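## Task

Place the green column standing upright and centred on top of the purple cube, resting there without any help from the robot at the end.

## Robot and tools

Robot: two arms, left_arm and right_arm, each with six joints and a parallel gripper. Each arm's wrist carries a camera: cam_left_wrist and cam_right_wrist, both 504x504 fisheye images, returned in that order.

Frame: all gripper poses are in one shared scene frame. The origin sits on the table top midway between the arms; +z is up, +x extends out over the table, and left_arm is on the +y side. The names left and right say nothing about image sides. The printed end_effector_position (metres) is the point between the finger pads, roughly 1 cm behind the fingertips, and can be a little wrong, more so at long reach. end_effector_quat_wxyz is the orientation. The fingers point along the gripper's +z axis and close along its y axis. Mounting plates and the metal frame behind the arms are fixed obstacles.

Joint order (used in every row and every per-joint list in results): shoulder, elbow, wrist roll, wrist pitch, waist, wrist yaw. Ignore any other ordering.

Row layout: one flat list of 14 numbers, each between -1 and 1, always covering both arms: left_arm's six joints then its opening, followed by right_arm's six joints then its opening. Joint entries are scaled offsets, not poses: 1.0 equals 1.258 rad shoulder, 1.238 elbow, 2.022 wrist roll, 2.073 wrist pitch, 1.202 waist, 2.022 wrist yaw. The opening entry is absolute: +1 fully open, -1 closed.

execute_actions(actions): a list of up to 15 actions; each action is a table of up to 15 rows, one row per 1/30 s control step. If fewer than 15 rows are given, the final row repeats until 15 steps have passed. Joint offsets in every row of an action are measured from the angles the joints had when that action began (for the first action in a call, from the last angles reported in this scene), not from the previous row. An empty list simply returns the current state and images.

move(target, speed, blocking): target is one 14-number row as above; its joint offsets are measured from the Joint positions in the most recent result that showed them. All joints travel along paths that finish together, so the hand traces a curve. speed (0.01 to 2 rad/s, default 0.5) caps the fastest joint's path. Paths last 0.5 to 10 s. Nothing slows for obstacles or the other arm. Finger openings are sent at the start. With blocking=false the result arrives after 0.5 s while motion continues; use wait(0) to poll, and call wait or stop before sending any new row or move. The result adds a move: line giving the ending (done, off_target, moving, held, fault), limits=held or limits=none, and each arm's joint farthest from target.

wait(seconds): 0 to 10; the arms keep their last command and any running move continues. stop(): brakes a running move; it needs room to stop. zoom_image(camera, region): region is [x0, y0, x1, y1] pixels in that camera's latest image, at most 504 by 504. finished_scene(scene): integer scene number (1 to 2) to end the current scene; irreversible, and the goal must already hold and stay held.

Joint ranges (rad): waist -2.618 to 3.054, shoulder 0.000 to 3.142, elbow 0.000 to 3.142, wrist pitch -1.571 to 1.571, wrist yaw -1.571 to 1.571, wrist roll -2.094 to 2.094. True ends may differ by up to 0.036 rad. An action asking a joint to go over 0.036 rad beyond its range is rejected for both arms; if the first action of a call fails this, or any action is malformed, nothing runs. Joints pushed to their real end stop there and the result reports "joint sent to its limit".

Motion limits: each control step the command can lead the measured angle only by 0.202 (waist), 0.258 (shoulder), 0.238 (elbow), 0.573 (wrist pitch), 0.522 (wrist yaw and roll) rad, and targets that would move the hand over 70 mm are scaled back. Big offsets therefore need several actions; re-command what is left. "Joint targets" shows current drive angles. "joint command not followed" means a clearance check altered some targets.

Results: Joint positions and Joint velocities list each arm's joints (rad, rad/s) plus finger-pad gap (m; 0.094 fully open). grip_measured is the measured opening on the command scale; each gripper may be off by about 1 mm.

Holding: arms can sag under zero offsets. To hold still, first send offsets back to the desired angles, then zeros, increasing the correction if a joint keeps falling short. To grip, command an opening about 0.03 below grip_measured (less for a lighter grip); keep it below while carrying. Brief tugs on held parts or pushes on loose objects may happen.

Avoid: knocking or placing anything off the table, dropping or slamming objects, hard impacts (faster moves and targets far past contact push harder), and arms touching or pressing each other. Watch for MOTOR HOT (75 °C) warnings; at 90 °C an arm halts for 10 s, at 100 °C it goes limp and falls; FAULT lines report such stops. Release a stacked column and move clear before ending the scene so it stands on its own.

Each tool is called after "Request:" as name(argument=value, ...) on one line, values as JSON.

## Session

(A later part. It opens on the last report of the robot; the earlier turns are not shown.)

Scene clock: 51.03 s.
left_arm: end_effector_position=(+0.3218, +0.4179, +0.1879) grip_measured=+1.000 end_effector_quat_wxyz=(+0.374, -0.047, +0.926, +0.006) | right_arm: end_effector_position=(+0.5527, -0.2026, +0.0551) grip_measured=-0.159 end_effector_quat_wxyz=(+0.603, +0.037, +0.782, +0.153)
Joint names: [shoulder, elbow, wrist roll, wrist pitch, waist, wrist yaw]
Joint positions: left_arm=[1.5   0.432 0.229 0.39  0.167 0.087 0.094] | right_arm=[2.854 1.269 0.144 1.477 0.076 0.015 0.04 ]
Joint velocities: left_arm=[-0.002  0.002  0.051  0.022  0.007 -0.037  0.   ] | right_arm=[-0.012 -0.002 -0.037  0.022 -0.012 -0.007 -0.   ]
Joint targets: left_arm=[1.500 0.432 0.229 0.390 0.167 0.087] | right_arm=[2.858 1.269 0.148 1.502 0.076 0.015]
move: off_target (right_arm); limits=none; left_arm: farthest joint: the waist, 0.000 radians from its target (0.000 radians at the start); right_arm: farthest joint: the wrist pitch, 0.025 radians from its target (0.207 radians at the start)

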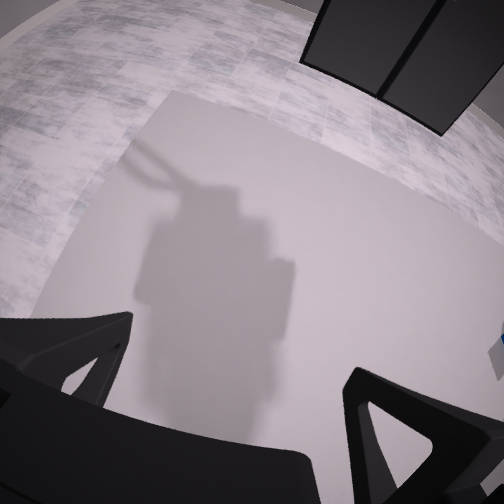

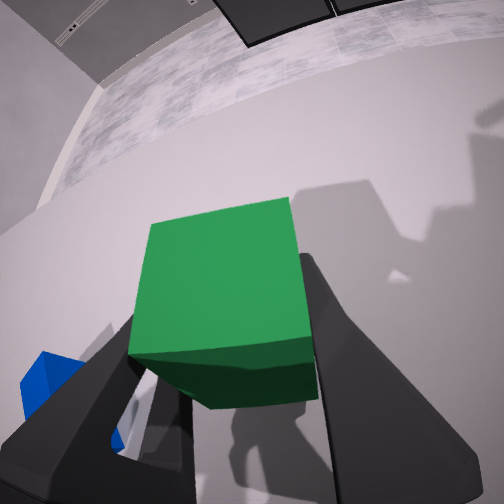

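Request:
move(target=[0,0,0,0,0,0,1, 0,0,-0.146,0.03,0,0,-0.2], speed=0.3)

Request:
move(target=[0,0,0,0,0,0,1, 0.05,0,0,0.02,0,0,-0.2], speed=0.1)

Scene clock: 53.03 s.
left_arm: end_effector_position=(+0.3218, +0.4179, +0.1879) grip_measured=+1.000 end_effector_quat_wxyz=(+0.374, -0.047, +0.926, +0.006) | right_arm: end_effector_position=(+0.5541, -0.2032, +0.0609) grip_measured=-0.158 end_effector_quat_wxyz=(+0.628, -0.074, +0.772, +0.065)
Joint names: [shoulder, elbow, wrist roll, wrist pitch, waist, wrist yaw]
Joint positions: left_arm=[1.5   0.432 0.229 0.39  0.167 0.087 0.094] | right_arm=[ 2.854  1.269 -0.144  1.501  0.076  0.015  0.04 ]
Joint velocities: left_arm=[ 0.007  0.002 -0.066  0.051 -0.002 -0.007  0.   ] | right_arm=[ 0.017  0.002 -0.037  0.022 -0.012 -0.007  0.001]
Joint targets: left_arm=[1.500 0.432 0.229 0.390 0.167 0.087] | right_arm=[2.854 1.269 -0.151 1.539 0.076 0.015]
move: off_target (right_arm); limits=none; left_arm: farthest joint: the waist, 0.000 radians from its target (0.000 radians at the start); right_arm: farthest joint: the wrist pitch, 0.038 radians from its target (0.062 radians at the start)

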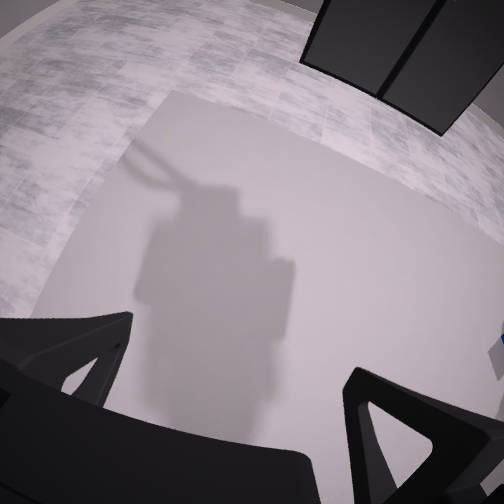

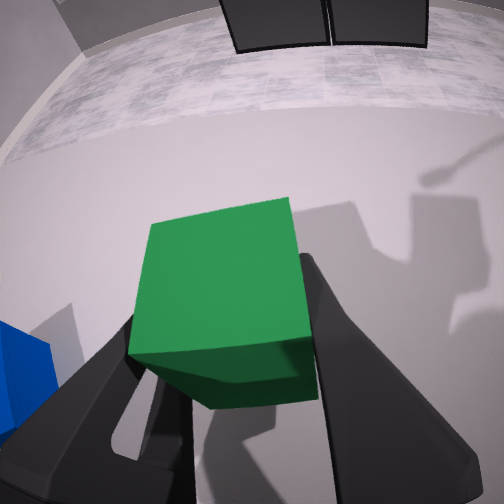

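Scene clock: 54.03 s.
left_arm: end_effector_position=(+0.3218, +0.4179, +0.1879) grip_measured=+1.000 end_effector_quat_wxyz=(+0.374, -0.047, +0.926, +0.006) | right_arm: end_effector_position=(+0.5444, -0.2033, +0.0502) grip_measured=-0.158 end_effector_quat_wxyz=(+0.632, -0.073, +0.769, +0.065)
Joint names: [shoulder, elbow, wrist roll, wrist pitch, waist, wrist yaw]
Joint positions: left_arm=[1.5   0.432 0.229 0.39  0.167 0.087 0.094] | right_arm=[ 2.9    1.269 -0.144  1.558  0.076  0.015  0.04 ]
Joint velocities: left_arm=[-0.017  0.002 -0.066 -0.11   0.002 -0.037  0.   ] | right_arm=[-0.002  0.007 -0.007 -0.007  0.002 -0.081 -0.001]
Joint targets: left_arm=[1.500 0.432 0.229 0.390 0.167 0.087] | right_arm=[2.916 1.269 -0.144 1.542 0.076 0.015]
move: done; limits=none; left_arm: farthest joint: the waist, 0.000 radians from its target (0.000 radians at the start); right_arm: farthest joint: the shoulder, 0.016 radians from its target (0.063 radians at the start)

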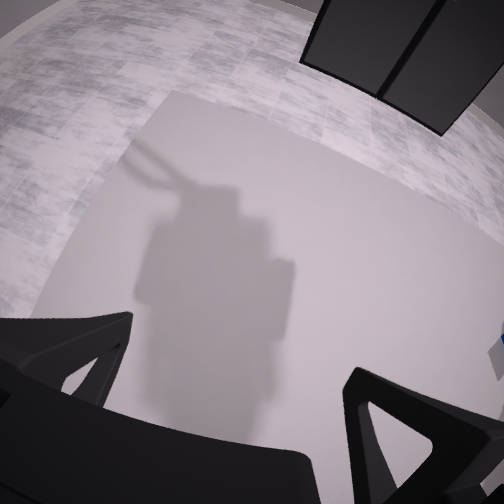

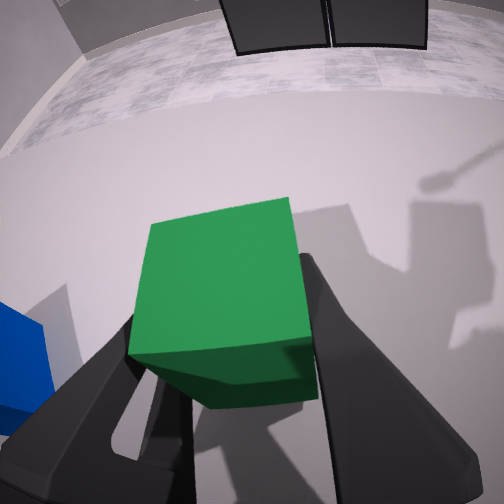

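Request:
move(target=[0,0,0,0,0,0,1, 0,0,0,0,0,0,1])

Scene clock: 55.00 s.
left_arm: end_effector_position=(+0.3218, +0.4179, +0.1879) grip_measured=+1.000 end_effector_quat_wxyz=(+0.374, -0.047, +0.926, +0.006) | right_arm: end_effector_position=(+0.5444, -0.2033, +0.0501) grip_measured=+1.000 end_effector_quat_wxyz=(+0.632, -0.073, +0.769, +0.065)
Joint names: [shoulder, elbow, wrist roll, wrist pitch, waist, wrist yaw]
Joint positions: left_arm=[1.5   0.432 0.229 0.39  0.167 0.087 0.094] | right_arm=[ 2.9    1.269 -0.144  1.557  0.076  0.015  0.094]
Joint velocities: left_arm=[-0.017 -0.007  0.081 -0.051  0.007 -0.037  0.   ] | right_arm=[-0.002 -0.007  0.022 -0.007 -0.007 -0.037  0.   ]
Joint targets: left_arm=[1.500 0.432 0.229 0.390 0.167 0.087] | right_arm=[2.900 1.269 -0.144 1.558 0.076 0.015]
move: done; limits=none; left_arm: farthest joint: the waist, 0.000 radians from its target (0.000 radians at the start); right_arm: farthest joint: the wrist pitch, 0.001 radians from its target (0.000 radians at the start)

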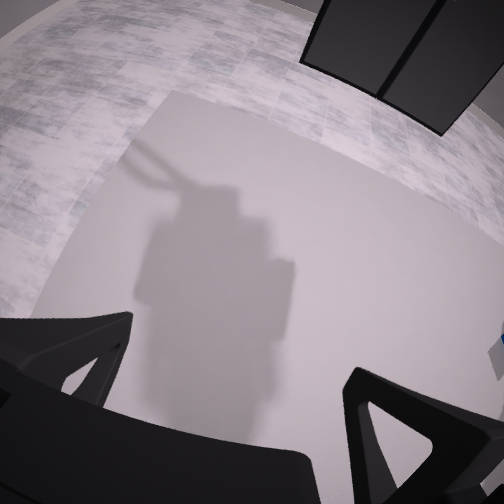

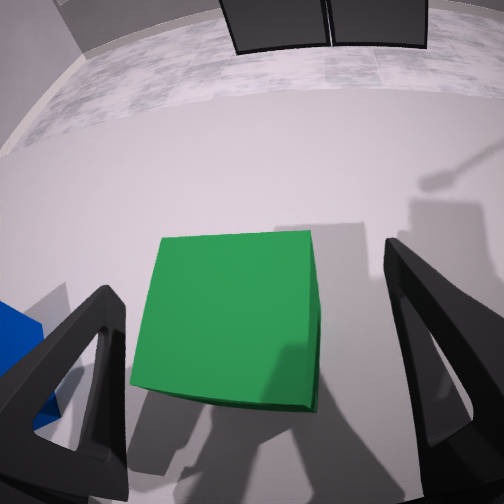

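Request:
move(target=[0,0,0,0,0,0,1, -0.278,-0.42,0.07,-0.028,0,0,1], speed=0.5)

Scene clock: 58.13 s.
left_arm: end_effector_position=(+0.3218, +0.4179, +0.1879) grip_measured=+1.000 end_effector_quat_wxyz=(+0.374, -0.047, +0.926, +0.006) | right_arm: end_effector_position=(+0.4611, -0.2232, +0.0793) grip_measured=+1.000 end_effector_quat_wxyz=(+0.534, -0.034, +0.838, +0.105)
Joint names: [shoulder, elbow, wrist roll, wrist pitch, waist, wrist yaw]
Joint positions: left_arm=[1.5   0.432 0.229 0.39  0.167 0.087 0.094] | right_arm=[ 2.576  0.767 -0.006  1.507  0.076  0.015  0.094]
Joint velocities: left_arm=[-0.007  0.002 -0.081 -0.007 -0.022 -0.081  0.   ] | right_arm=[-0.007 -0.002  0.007 -0.022 -0.007 -0.066  0.   ]
Joint targets: left_arm=[1.500 0.432 0.229 0.390 0.167 0.087] | right_arm=[2.551 0.749 -0.002 1.499 0.076 0.015]
move: off_target (right_arm); limits=none; left_arm: farthest joint: the waist, 0.000 radians from its target (0.000 radians at the start); right_arm: farthest joint: the shoulder, 0.026 radians from its target (0.350 radians at the start)

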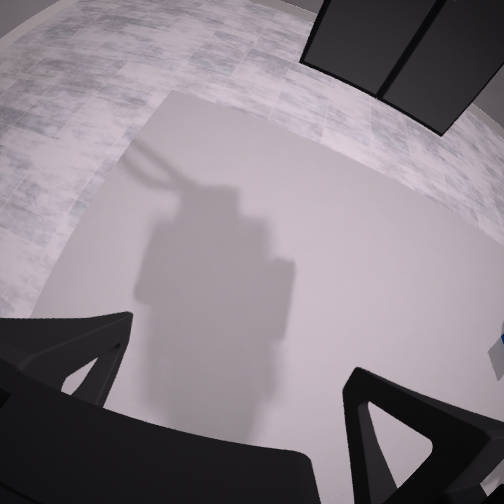

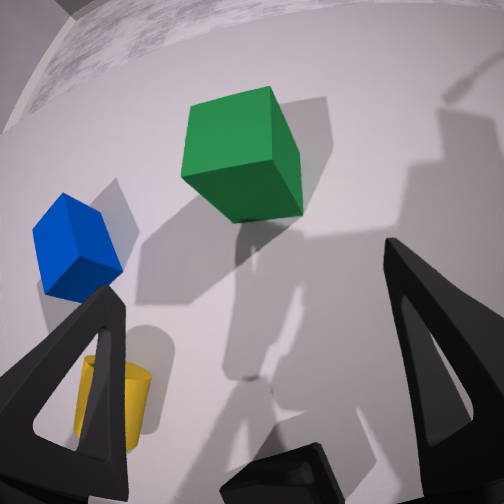

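Request:
move(target=[0,0,0,0,0,0,1, -0.5,0.3,0,-0.6,0,0,1], speed=1.0)

Scene clock: 61.77 s.
left_arm: end_effector_position=(+0.3218, +0.4179, +0.1879) grip_measured=+1.000 end_effector_quat_wxyz=(+0.374, -0.047, +0.926, +0.006) | right_arm: end_effector_position=(+0.5368, -0.2308, +0.2181) grip_measured=+1.000 end_effector_quat_wxyz=(+0.414, -0.050, +0.904, +0.099)
Joint names: [shoulder, elbow, wrist roll, wrist pitch, waist, wrist yaw]
Joint positions: left_arm=[1.5   0.432 0.229 0.39  0.167 0.087 0.094] | right_arm=[ 1.965  1.115 -0.005  0.272  0.076  0.015  0.094]
Joint velocities: left_arm=[-0.002 -0.002 -0.051  0.022 -0.002 -0.066  0.   ] | right_arm=[ 0.002 -0.017 -0.051  0.022 -0.017  0.022  0.   ]
Joint targets: left_arm=[1.500 0.432 0.229 0.390 0.167 0.087] | right_arm=[1.947 1.138 -0.006 0.263 0.076 0.015]
move: off_target (right_arm); limits=none; left_arm: farthest joint: the waist, 0.000 radians from its target (0.000 radians at the start); right_arm: farthest joint: the elbow, 0.023 radians from its target (0.371 radians at the start)

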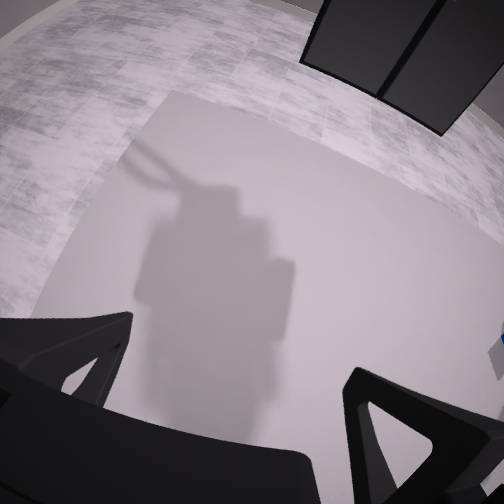

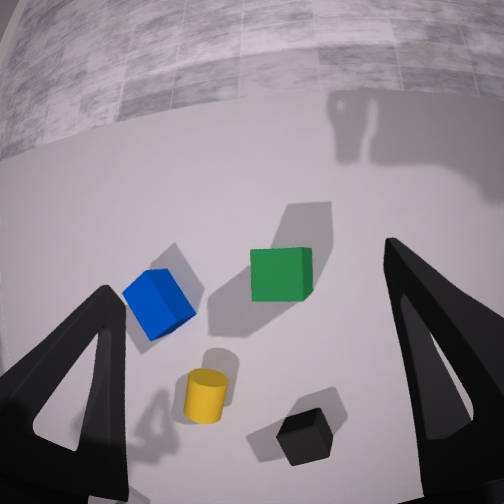

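To pre-pose (q2 2.36, q3 1.91, q4 −0.66, roll −0.1).

Request:
move(target=[0,0,0,0,0,0,1, 0.31,0.64,-0.05,-0.45,0,0,1], speed=0.8)

Scene clock: 64.00 s.
left_arm: end_effector_position=(+0.3218, +0.4179, +0.1879) grip_measured=+1.000 end_effector_quat_wxyz=(+0.374, -0.047, +0.926, +0.006) | right_arm: end_effector_position=(+0.5476, -0.2187, +0.1531) grip_measured=+1.000 end_effector_quat_wxyz=(+0.154, -0.125, +0.977, +0.074)
Joint names: [shoulder, elbow, wrist roll, wrist pitch, waist, wrist yaw]
Joint positions: left_arm=[1.5   0.432 0.229 0.39  0.167 0.087 0.094] | right_arm=[ 2.359  1.873 -0.099 -0.648  0.076  0.015  0.094]
Joint velocities: left_arm=[ 0.007  0.007  0.007 -0.037 -0.012 -0.022  0.   ] | right_arm=[ 0.007 -0.012  0.139 -0.007 -0.002  0.066  0.   ]
Joint targets: left_arm=[1.500 0.432 0.229 0.390 0.167 0.087] | right_arm=[2.355 1.908 -0.106 -0.661 0.076 0.015]
move: off_target (right_arm); limits=none; left_arm: farthest joint: the waist, 0.000 radians from its target (0.000 radians at the start); right_arm: farthest joint: the elbow, 0.034 radians from its target (0.792 radians at the start)

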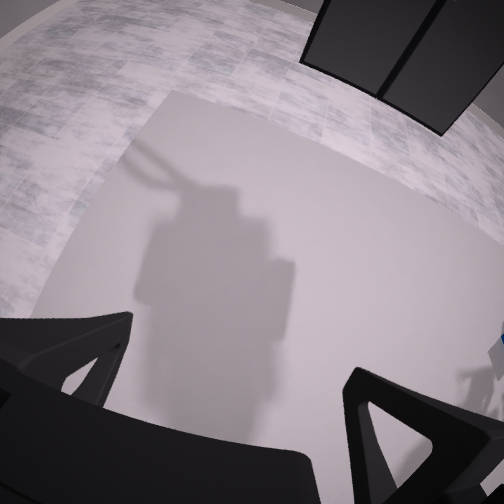

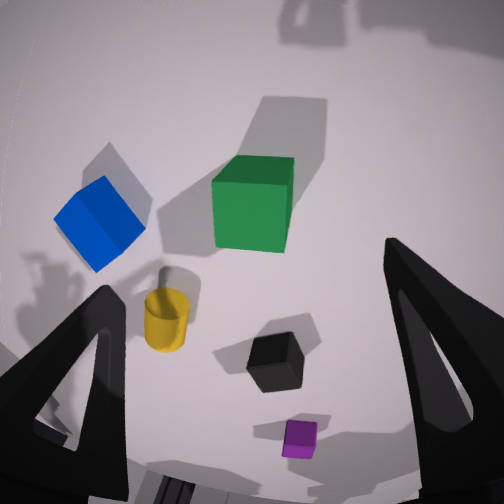

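Request:
move(target=[0,0,0,0,0,0,1, 0.06,0.03,0,0.03,0.045,0.055,1], speed=0.5)

Scene clock: 65.53 s.
left_arm: end_effector_position=(+0.3218, +0.4179, +0.1879) grip_measured=+1.000 end_effector_quat_wxyz=(+0.374, -0.047, +0.926, +0.006) | right_arm: end_effector_position=(+0.5369, -0.2057, +0.1117) grip_measured=+1.000 end_effector_quat_wxyz=(+0.132, -0.145, +0.980, +0.028)
Joint names: [shoulder, elbow, wrist roll, wrist pitch, waist, wrist yaw]
Joint positions: left_arm=[1.5   0.432 0.229 0.39  0.167 0.087 0.094] | right_arm=[ 2.45   1.873 -0.099 -0.611  0.124  0.118  0.094]
Joint velocities: left_arm=[ 0.022 -0.007 -0.007 -0.037 -0.007 -0.051  0.   ] | right_arm=[-0.002 -0.022 -0.037 -0.066  0.007 -0.022  0.   ]
Joint targets: left_arm=[1.500 0.432 0.229 0.390 0.167 0.087] | right_arm=[2.434 1.910 -0.099 -0.585 0.130 0.126]
move: off_target (right_arm); limits=none; left_arm: farthest joint: the waist, 0.000 radians from its target (0.000 radians at the start); right_arm: farthest joint: the elbow, 0.037 radians from its target (0.037 radians at the start)

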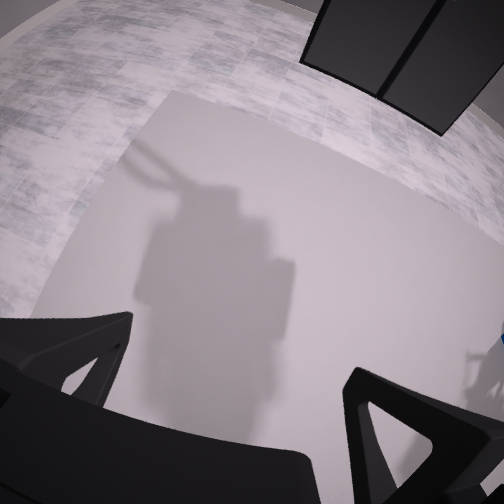

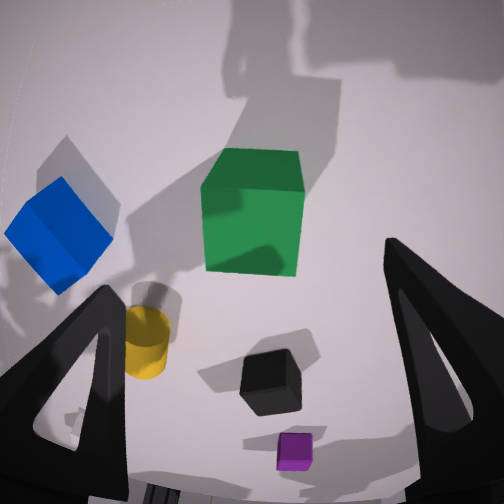

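Request:
move(target=[0,0,0,0,0,0,1, 0.112,0.03,0,0.068,0,0,1], speed=0.3)

Scene clock: 67.13 s.
left_arm: end_effector_position=(+0.3218, +0.4179, +0.1879) grip_measured=+1.000 end_effector_quat_wxyz=(+0.374, -0.047, +0.926, +0.006) | right_arm: end_effector_position=(+0.5267, -0.1966, +0.0406) grip_measured=+1.000 end_effector_quat_wxyz=(+0.114, -0.147, +0.982, +0.027)
Joint names: [shoulder, elbow, wrist roll, wrist pitch, waist, wrist yaw]
Joint positions: left_arm=[1.5   0.432 0.229 0.39  0.167 0.087 0.094] | right_arm=[ 2.608  1.88  -0.099 -0.495  0.124  0.118  0.094]
Joint velocities: left_arm=[ 0.012 -0.017 -0.11  -0.007 -0.012 -0.081  0.   ] | right_arm=[ 0.012 -0.002 -0.037 -0.051 -0.012  0.022  0.   ]
Joint targets: left_arm=[1.500 0.432 0.229 0.390 0.167 0.087] | right_arm=[2.591 1.911 -0.099 -0.470 0.124 0.117]
move: off_target (right_arm); limits=none; left_arm: farthest joint: the waist, 0.000 radians from its target (0.000 radians at the start); right_arm: farthest joint: the elbow, 0.030 radians from its target (0.037 radians at the start)

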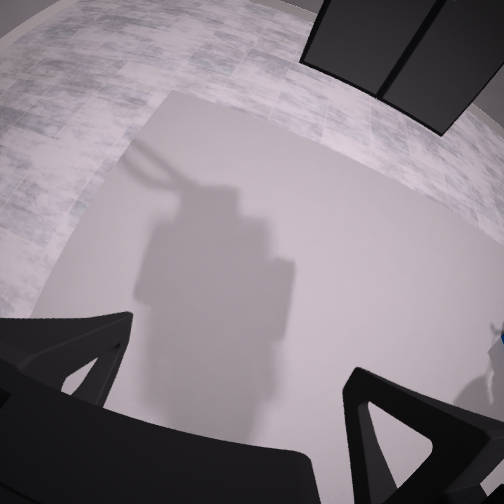

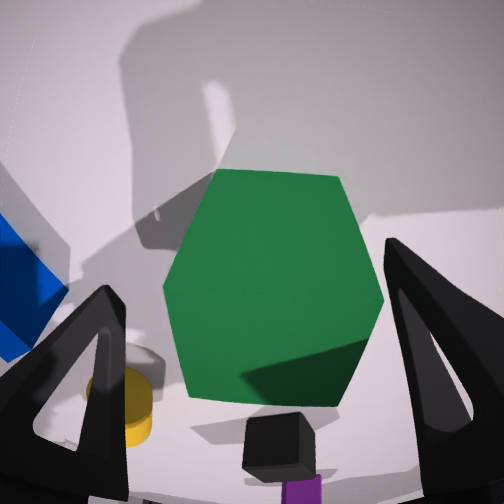

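Request:
move(target=[0,0,0,0,0,0,1, 0,0.065,0,0.015,0,0,1], speed=0.2)

Request:
move(target=[0,0,0,0,0,0,1, 0,0.02,0,0,0,0,-0.2])

Scene clock: 68.43 s.
left_arm: end_effector_position=(+0.3218, +0.4179, +0.1879) grip_measured=+1.000 end_effector_quat_wxyz=(+0.374, -0.047, +0.926, +0.006) | right_arm: end_effector_position=(+0.5467, -0.1937, +0.0518) grip_measured=+1.000 end_effector_quat_wxyz=(+0.141, -0.143, +0.979, +0.029)
Joint names: [shoulder, elbow, wrist roll, wrist pitch, waist, wrist yaw]
Joint positions: left_arm=[1.5   0.432 0.229 0.39  0.167 0.087 0.094] | right_arm=[ 2.615  1.932 -0.099 -0.485  0.124  0.118  0.094]
Joint velocities: left_arm=[ 0.002 -0.007 -0.022 -0.051 -0.002 -0.007  0.   ] | right_arm=[ 0.007  0.012 -0.007 -0.051  0.002 -0.022  0.   ]
Joint targets: left_arm=[1.500 0.432 0.229 0.390 0.167 0.087] | right_arm=[2.608 1.960 -0.099 -0.464 0.124 0.118]
move: off_target (right_arm); limits=none; left_arm: farthest joint: the waist, 0.000 radians from its target (0.000 radians at the start); right_arm: farthest joint: the elbow, 0.029 radians from its target (0.081 radians at the start)

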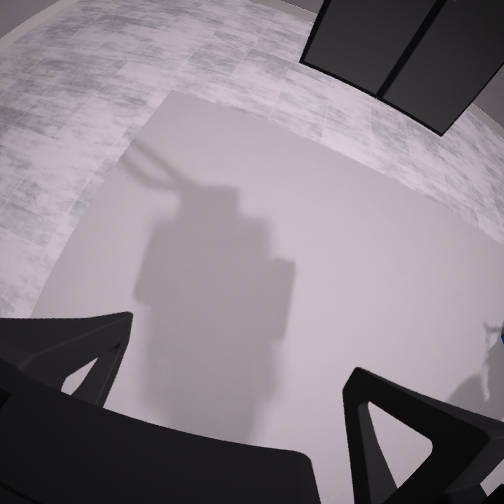

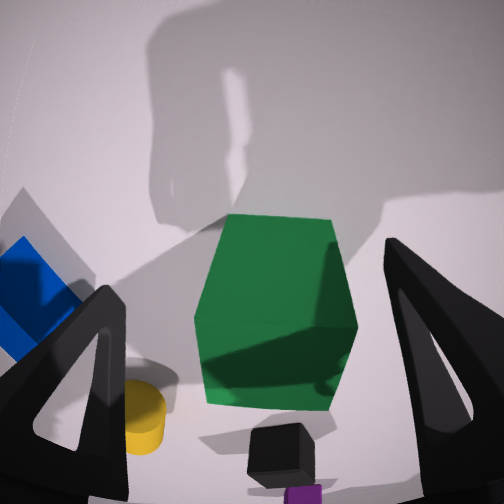

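Scene clock: 69.13 s.
left_arm: end_effector_position=(+0.3218, +0.4179, +0.1879) grip_measured=+1.000 end_effector_quat_wxyz=(+0.374, -0.047, +0.926, +0.006) | right_arm: end_effector_position=(+0.5467, -0.1938, +0.0518) grip_measured=-0.164 end_effector_quat_wxyz=(+0.141, -0.143, +0.979, +0.028)
Joint names: [shoulder, elbow, wrist roll, wrist pitch, waist, wrist yaw]
Joint positions: left_arm=[1.5   0.432 0.229 0.39  0.167 0.087 0.094] | right_arm=[ 2.615  1.932 -0.099 -0.485  0.124  0.118  0.039]
Joint velocities: left_arm=[-0.012  0.002 -0.022 -0.022 -0.012 -0.051  0.   ] | right_arm=[ 0.002 -0.012 -0.007 -0.066 -0.017 -0.007  0.   ]
Joint targets: left_arm=[1.500 0.432 0.229 0.390 0.167 0.087] | right_arm=[2.615 1.956 -0.100 -0.485 0.124 0.118]
move: off_target (right_arm); limits=none; left_arm: farthest joint: the waist, 0.000 radians from its target (0.000 radians at the start); right_arm: farthest joint: the elbow, 0.025 radians from its target (0.025 radians at the start)

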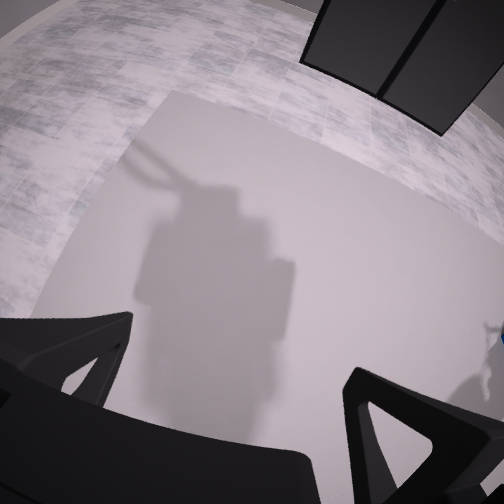

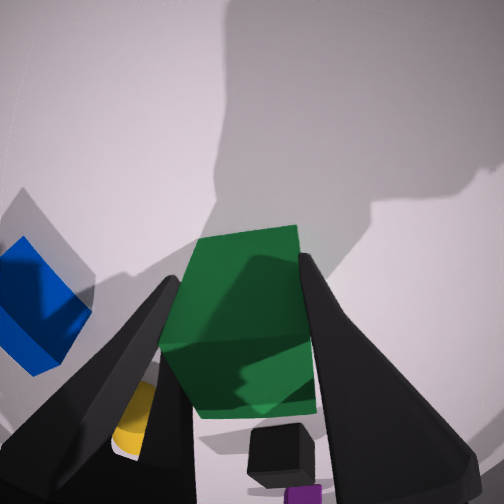

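Request:
move(target=[0,0,0,0,0,0,1, -0.2,0.02,0,-0.12,0,0,-0.2], speed=0.5)

Request:
move(target=[0,0,0,0,0,0,1, -0.73,-1.0,0,0.22,0.06,0,-0.2], speed=0.8)

Scene clock: 71.37 s.
left_arm: end_effector_position=(+0.3218, +0.4179, +0.1879) grip_measured=+1.000 end_effector_quat_wxyz=(+0.374, -0.047, +0.926, +0.006) | right_arm: end_effector_position=(+0.5449, -0.2117, +0.1596) grip_measured=-0.164 end_effector_quat_wxyz=(+0.143, -0.143, +0.979, +0.028)
Joint names: [shoulder, elbow, wrist roll, wrist pitch, waist, wrist yaw]
Joint positions: left_arm=[1.5   0.432 0.229 0.39  0.167 0.087 0.094] | right_arm=[ 2.375  1.932 -0.099 -0.722  0.124  0.118  0.039]
Joint velocities: left_arm=[-0.017 -0.012 -0.037  0.007  0.012 -0.007  0.   ] | right_arm=[-0.017  0.012 -0.037  0.022  0.007  0.022 -0.001]
Joint targets: left_arm=[1.500 0.432 0.229 0.390 0.167 0.087] | right_arm=[2.363 1.956 -0.099 -0.734 0.124 0.118]
move: off_target (right_arm); limits=none; left_arm: farthest joint: the waist, 0.000 radians from its target (0.000 radians at the start); right_arm: farthest joint: the elbow, 0.025 radians from its target (0.025 radians at the start)

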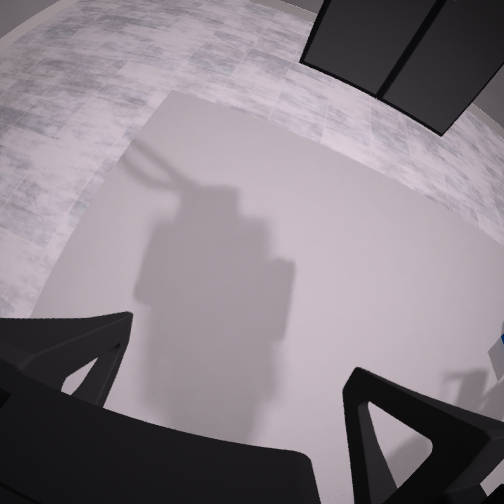

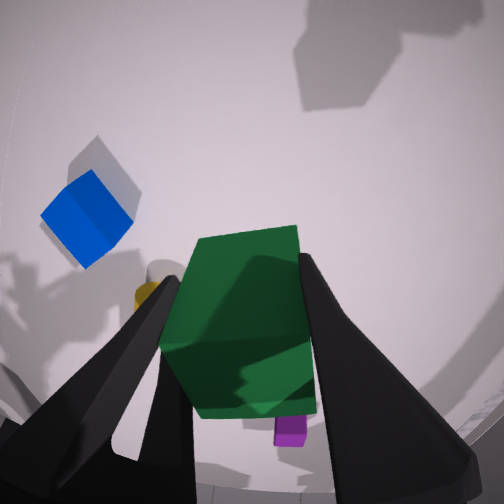

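Scene clock: 73.73 s.
left_arm: end_effector_position=(+0.3218, +0.4179, +0.1879) grip_measured=+1.000 end_effector_quat_wxyz=(+0.374, -0.047, +0.926, +0.006) | right_arm: end_effector_position=(+0.3245, -0.2487, +0.1963) grip_measured=-0.164 end_effector_quat_wxyz=(+0.187, -0.164, +0.968, +0.040)
Joint names: [shoulder, elbow, wrist roll, wrist pitch, waist, wrist yaw]
Joint positions: left_arm=[1.5   0.432 0.229 0.39  0.167 0.087 0.094] | right_arm=[ 1.484  0.697 -0.099 -0.295  0.184  0.118  0.039]
Joint velocities: left_arm=[ 0.017 -0.007 -0.037  0.007 -0.027  0.051  0.   ] | right_arm=[-0.012  0.012 -0.066  0.051  0.007 -0.037 -0.   ]
Joint targets: left_arm=[1.500 0.432 0.229 0.390 0.167 0.087] | right_arm=[1.457 0.694 -0.099 -0.266 0.196 0.118]
move: off_target (right_arm); limits=none; left_arm: farthest joint: the waist, 0.000 radians from its target (0.000 radians at the start); right_arm: farthest joint: the wrist pitch, 0.029 radians from its target (0.456 radians at the start)

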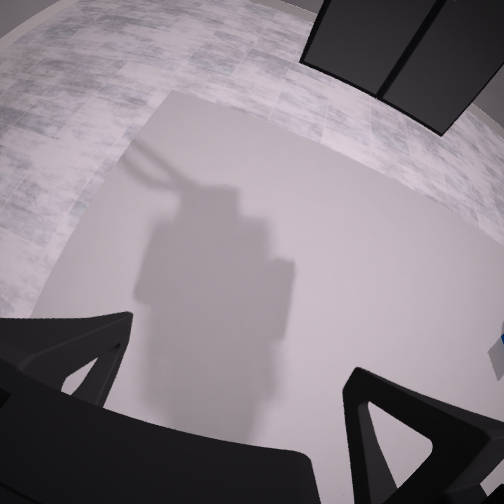

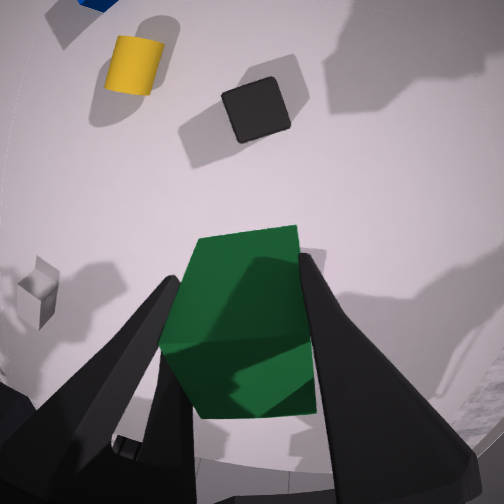

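Request:
move(target=[0,0,0,0,0,0,1, 0,-0.115,0,0.02,0.15,0,-0.2], speed=0.5)

Scene clock: 75.13 s.
left_arm: end_effector_position=(+0.3218, +0.4179, +0.1879) grip_measured=+1.000 end_effector_quat_wxyz=(+0.374, -0.047, +0.926, +0.006) | right_arm: end_effector_position=(+0.2585, -0.2131, +0.1685) grip_measured=-0.164 end_effector_quat_wxyz=(+0.135, -0.255, +0.956, +0.055)
Joint names: [shoulder, elbow, wrist roll, wrist pitch, waist, wrist yaw]
Joint positions: left_arm=[1.5   0.432 0.229 0.39  0.167 0.087 0.094] | right_arm=[ 1.484  0.558 -0.099 -0.281  0.355  0.119  0.039]
Joint velocities: left_arm=[ 0.012 -0.007 -0.066  0.007 -0.007 -0.007  0.   ] | right_arm=[ 0.002 -0.022  0.007 -0.022 -0.007  0.051  0.   ]
Joint targets: left_arm=[1.500 0.432 0.229 0.390 0.167 0.087] | right_arm=[1.484 0.555 -0.099 -0.253 0.365 0.118]
move: off_target (right_arm); limits=none; left_arm: farthest joint: the waist, 0.000 radians from its target (0.000 radians at the start); right_arm: farthest joint: the wrist pitch, 0.027 radians from its target (0.041 radians at the start)

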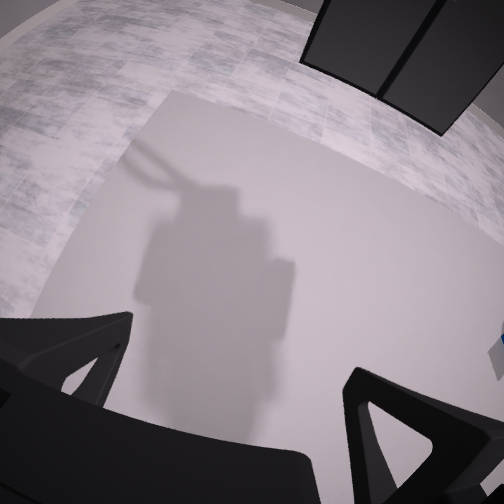

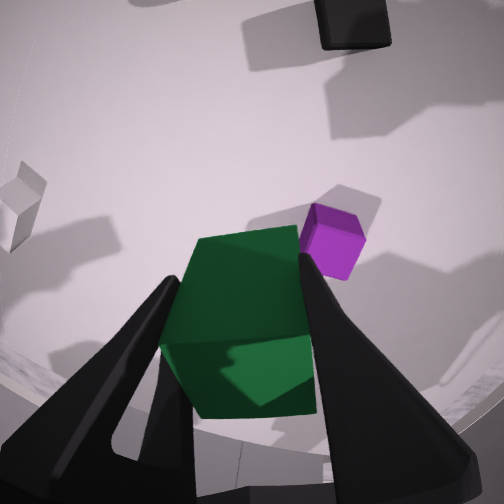

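Request:
move(target=[0,0,0,0,0,0,1, 0,-0.16,0,0.11,-0.17,0,-0.2], speed=0.4)

Scene clock: 78.23 s.
left_arm: end_effector_position=(+0.3218, +0.4179, +0.1879) grip_measured=+1.000 end_effector_quat_wxyz=(+0.374, -0.047, +0.926, +0.006) | right_arm: end_effector_position=(+0.2358, -0.2704, +0.1257) grip_measured=-0.164 end_effector_quat_wxyz=(+0.119, -0.163, +0.979, +0.031)
Joint names: [shoulder, elbow, wrist roll, wrist pitch, waist, wrist yaw]
Joint positions: left_arm=[1.5   0.432 0.229 0.39  0.167 0.087 0.094] | right_arm=[ 1.508  0.369 -0.099 -0.079  0.157  0.119  0.039]
Joint velocities: left_arm=[ 0.012 -0.017 -0.037  0.051  0.007  0.037  0.   ] | right_arm=[-0.012 -0.002 -0.037  0.051 -0.002 -0.037 -0.001]
Joint targets: left_arm=[1.500 0.432 0.229 0.390 0.167 0.087] | right_arm=[1.485 0.360 -0.099 -0.052 0.151 0.119]
move: off_target (right_arm); limits=none; left_arm: farthest joint: the waist, 0.000 radians from its target (0.000 radians at the start); right_arm: farthest joint: the wrist pitch, 0.026 radians from its target (0.227 radians at the start)

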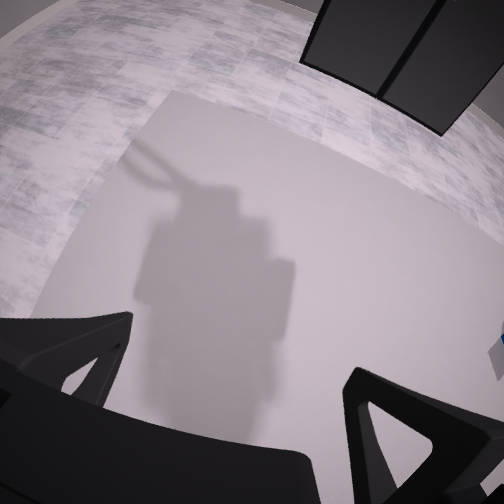

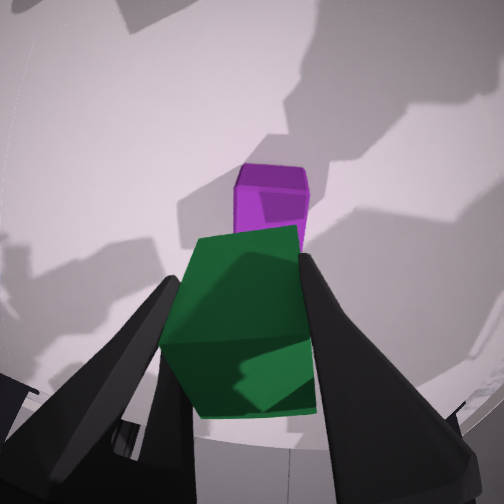

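Request:
move(target=[0,0,0,0,0,0,1, 0.03,-0.075,0,0.095,-0.042,0,-0.2], speed=0.2)

Scene clock: 80.97 s.
left_arm: end_effector_position=(+0.3218, +0.4179, +0.1879) grip_measured=+1.000 end_effector_quat_wxyz=(+0.374, -0.047, +0.926, +0.006) | right_arm: end_effector_position=(+0.2350, -0.2799, +0.1143) grip_measured=-0.164 end_effector_quat_wxyz=(+0.145, -0.137, +0.979, +0.027)
Joint names: [shoulder, elbow, wrist roll, wrist pitch, waist, wrist yaw]
Joint positions: left_arm=[1.5   0.432 0.229 0.39  0.167 0.087 0.094] | right_arm=[ 1.538  0.289 -0.099  0.09   0.113  0.119  0.039]
Joint velocities: left_arm=[-0.002 -0.002  0.037 -0.037  0.002  0.007  0.   ] | right_arm=[ 0.017  0.002  0.022 -0.037 -0.002  0.007 -0.001]
Joint targets: left_arm=[1.500 0.432 0.229 0.390 0.167 0.087] | right_arm=[1.546 0.276 -0.099 0.117 0.106 0.119]
move: off_target (right_arm); limits=none; left_arm: farthest joint: the waist, 0.000 radians from its target (0.000 radians at the start); right_arm: farthest joint: the wrist pitch, 0.028 radians from its target (0.197 radians at the start)

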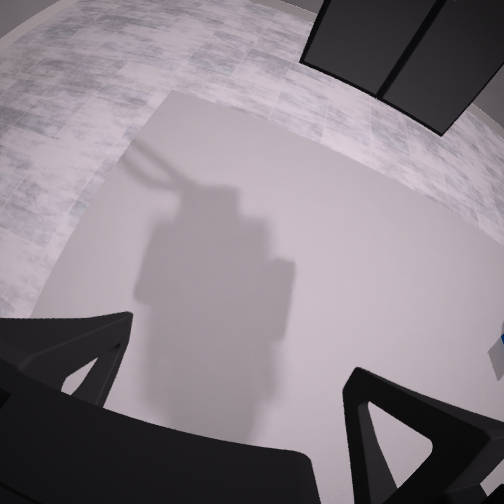

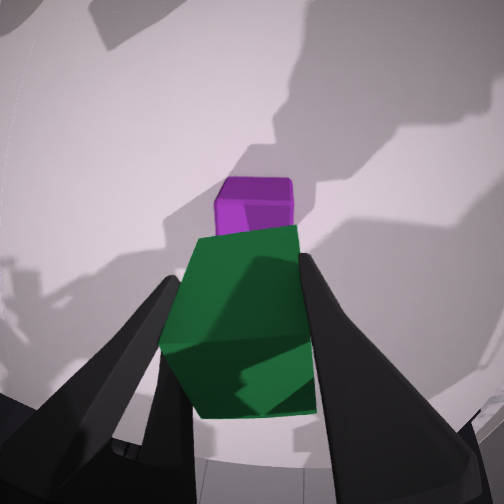

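Request:
move(target=[0,0,0,0,0,0,1, 0.08,-0.045,0,0.085,0,0,-0.2], speed=0.1)

Scene clock: 84.17 s.
left_arm: end_effector_position=(+0.3218, +0.4179, +0.1879) grip_measured=+1.000 end_effector_quat_wxyz=(+0.374, -0.047, +0.926, +0.006) | right_arm: end_effector_position=(+0.2312, -0.2784, +0.1001) grip_measured=-0.164 end_effector_quat_wxyz=(+0.153, -0.136, +0.978, +0.028)
Joint names: [shoulder, elbow, wrist roll, wrist pitch, waist, wrist yaw]
Joint positions: left_arm=[1.5   0.432 0.229 0.39  0.167 0.087 0.094] | right_arm=[ 1.63   0.249 -0.099  0.238  0.113  0.119  0.039]
Joint velocities: left_arm=[-0.017 -0.007 -0.051  0.037 -0.007 -0.022  0.   ] | right_arm=[ 0.012 -0.002  0.022 -0.081  0.012  0.022  0.   ]
Joint targets: left_arm=[1.500 0.432 0.229 0.390 0.167 0.087] | right_arm=[1.639 0.233 -0.099 0.266 0.113 0.119]
move: off_target (right_arm); limits=none; left_arm: farthest joint: the waist, 0.000 radians from its target (0.000 radians at the start); right_arm: farthest joint: the wrist pitch, 0.028 radians from its target (0.176 radians at the start)

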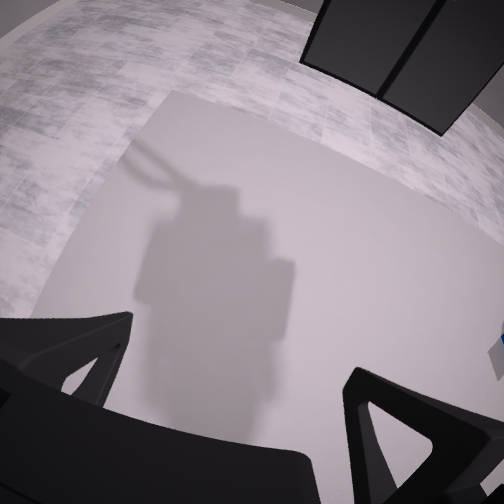

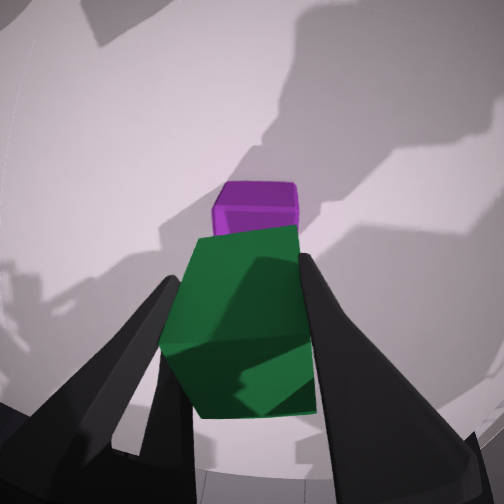

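Request:
move(target=[0,0,0,0,0,0,1, 0.09,-0.005,0,0.053,-0.018,0,-0.2], speed=0.1)

Scene clock: 86.43 s.
left_arm: end_effector_position=(+0.3218, +0.4179, +0.1879) grip_measured=+1.000 end_effector_quat_wxyz=(+0.374, -0.047, +0.926, +0.006) | right_arm: end_effector_position=(+0.2276, -0.2805, +0.0852) grip_measured=-0.164 end_effector_quat_wxyz=(+0.142, -0.131, +0.981, +0.025)
Joint names: [shoulder, elbow, wrist roll, wrist pitch, waist, wrist yaw]
Joint positions: left_arm=[1.5   0.432 0.229 0.39  0.167 0.087 0.094] | right_arm=[ 1.734  0.249 -0.099  0.321  0.099  0.119  0.039]
Joint velocities: left_arm=[-0.007 -0.002 -0.095 -0.022  0.012 -0.037  0.   ] | right_arm=[-0.007  0.007  0.051  0.037 -0.007  0.081  0.   ]
Joint targets: left_arm=[1.500 0.432 0.229 0.390 0.167 0.087] | right_arm=[1.743 0.242 -0.099 0.348 0.092 0.119]
move: off_target (right_arm); limits=none; left_arm: farthest joint: the waist, 0.000 radians from its target (0.000 radians at the start); right_arm: farthest joint: the wrist pitch, 0.027 radians from its target (0.109 radians at the start)

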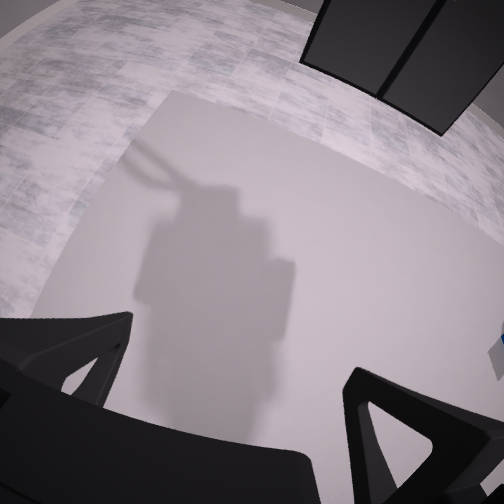

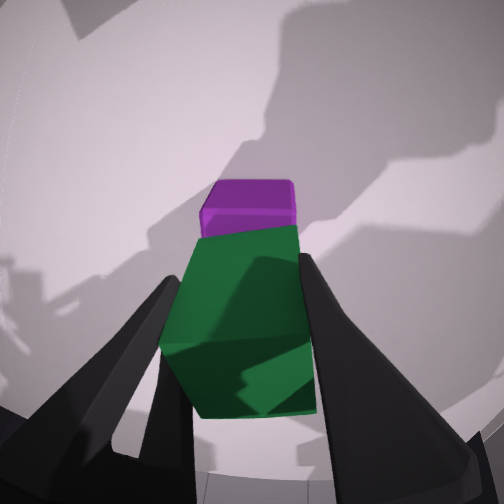

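Request:
move(target=[0,0,0,0,0,0,1, 0,0.05,0,-0.014,0,0,-0.2], speed=0.1)

Scene clock: 89.40 s.
left_arm: end_effector_position=(+0.3218, +0.4179, +0.1879) grip_measured=+1.000 end_effector_quat_wxyz=(+0.374, -0.047, +0.926, +0.006) | right_arm: end_effector_position=(+0.2418, -0.2781, +0.0889) grip_measured=-0.164 end_effector_quat_wxyz=(+0.152, -0.129, +0.980, +0.026)
Joint names: [shoulder, elbow, wrist roll, wrist pitch, waist, wrist yaw]
Joint positions: left_arm=[1.5   0.432 0.229 0.39  0.167 0.087 0.094] | right_arm=[ 1.734  0.287 -0.099  0.303  0.099  0.119  0.039]
Joint velocities: left_arm=[ 0.002 -0.002 -0.007  0.037  0.007 -0.007  0.   ] | right_arm=[-0.002  0.007  0.007 -0.066 -0.007 -0.022  0.001]
Joint targets: left_arm=[1.500 0.432 0.229 0.390 0.167 0.087] | right_arm=[1.734 0.311 -0.099 0.291 0.099 0.119]
move: off_target (right_arm); limits=none; left_arm: farthest joint: the waist, 0.000 radians from its target (0.000 radians at the start); right_arm: farthest joint: the elbow, 0.024 radians from its target (0.062 radians at the start)

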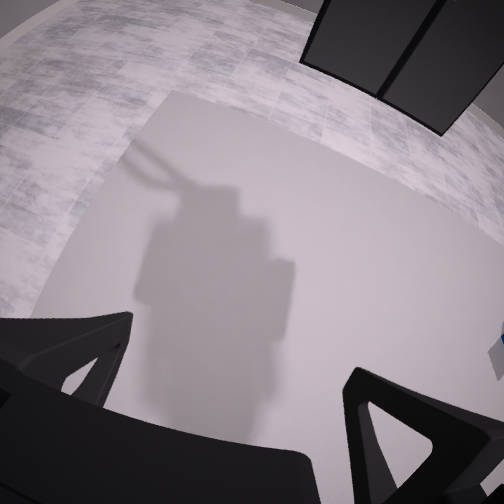

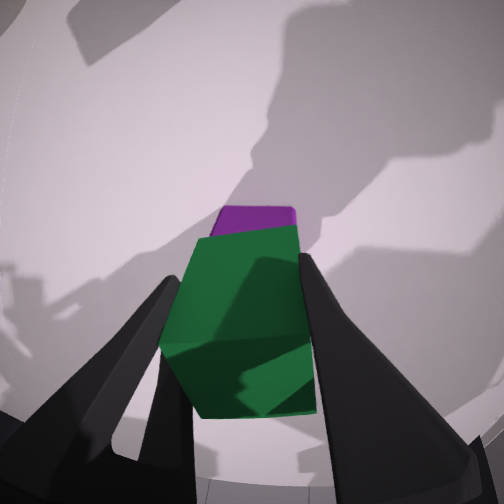

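Request:
move(target=[0,0,0,0,0,0,1, 0.075,0.02,0,0.05,0,0,-0.2], speed=0.08)

Scene clock: 91.27 s.
left_arm: end_effector_position=(+0.3218, +0.4179, +0.1879) grip_measured=+1.000 end_effector_quat_wxyz=(+0.374, -0.047, +0.926, +0.006) | right_arm: end_effector_position=(+0.2390, -0.2776, +0.0812) grip_measured=-0.164 end_effector_quat_wxyz=(+0.146, -0.130, +0.980, +0.025)
Joint names: [shoulder, elbow, wrist roll, wrist pitch, waist, wrist yaw]
Joint positions: left_arm=[1.5   0.432 0.229 0.39  0.167 0.087 0.094] | right_arm=[ 1.785  0.287 -0.099  0.341  0.099  0.12   0.039]
Joint velocities: left_arm=[-0.012  0.002  0.037 -0.051 -0.007 -0.022  0.   ] | right_arm=[-0.002 -0.017 -0.066  0.022  0.002 -0.007 -0.001]
Joint targets: left_arm=[1.500 0.432 0.229 0.390 0.167 0.087] | right_arm=[1.828 0.312 -0.099 0.407 0.099 0.119]
move: off_target (right_arm); limits=none; left_arm: farthest joint: the waist, 0.000 radians from its target (0.000 radians at the start); right_arm: farthest joint: the wrist pitch, 0.065 radians from its target (0.104 radians at the start)

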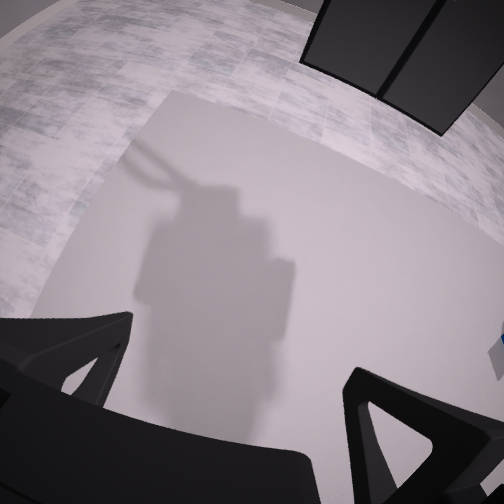

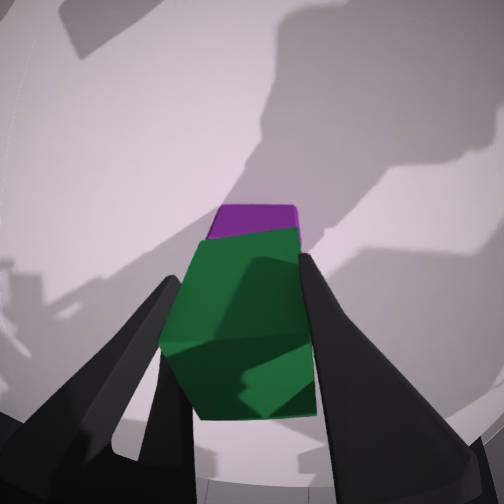

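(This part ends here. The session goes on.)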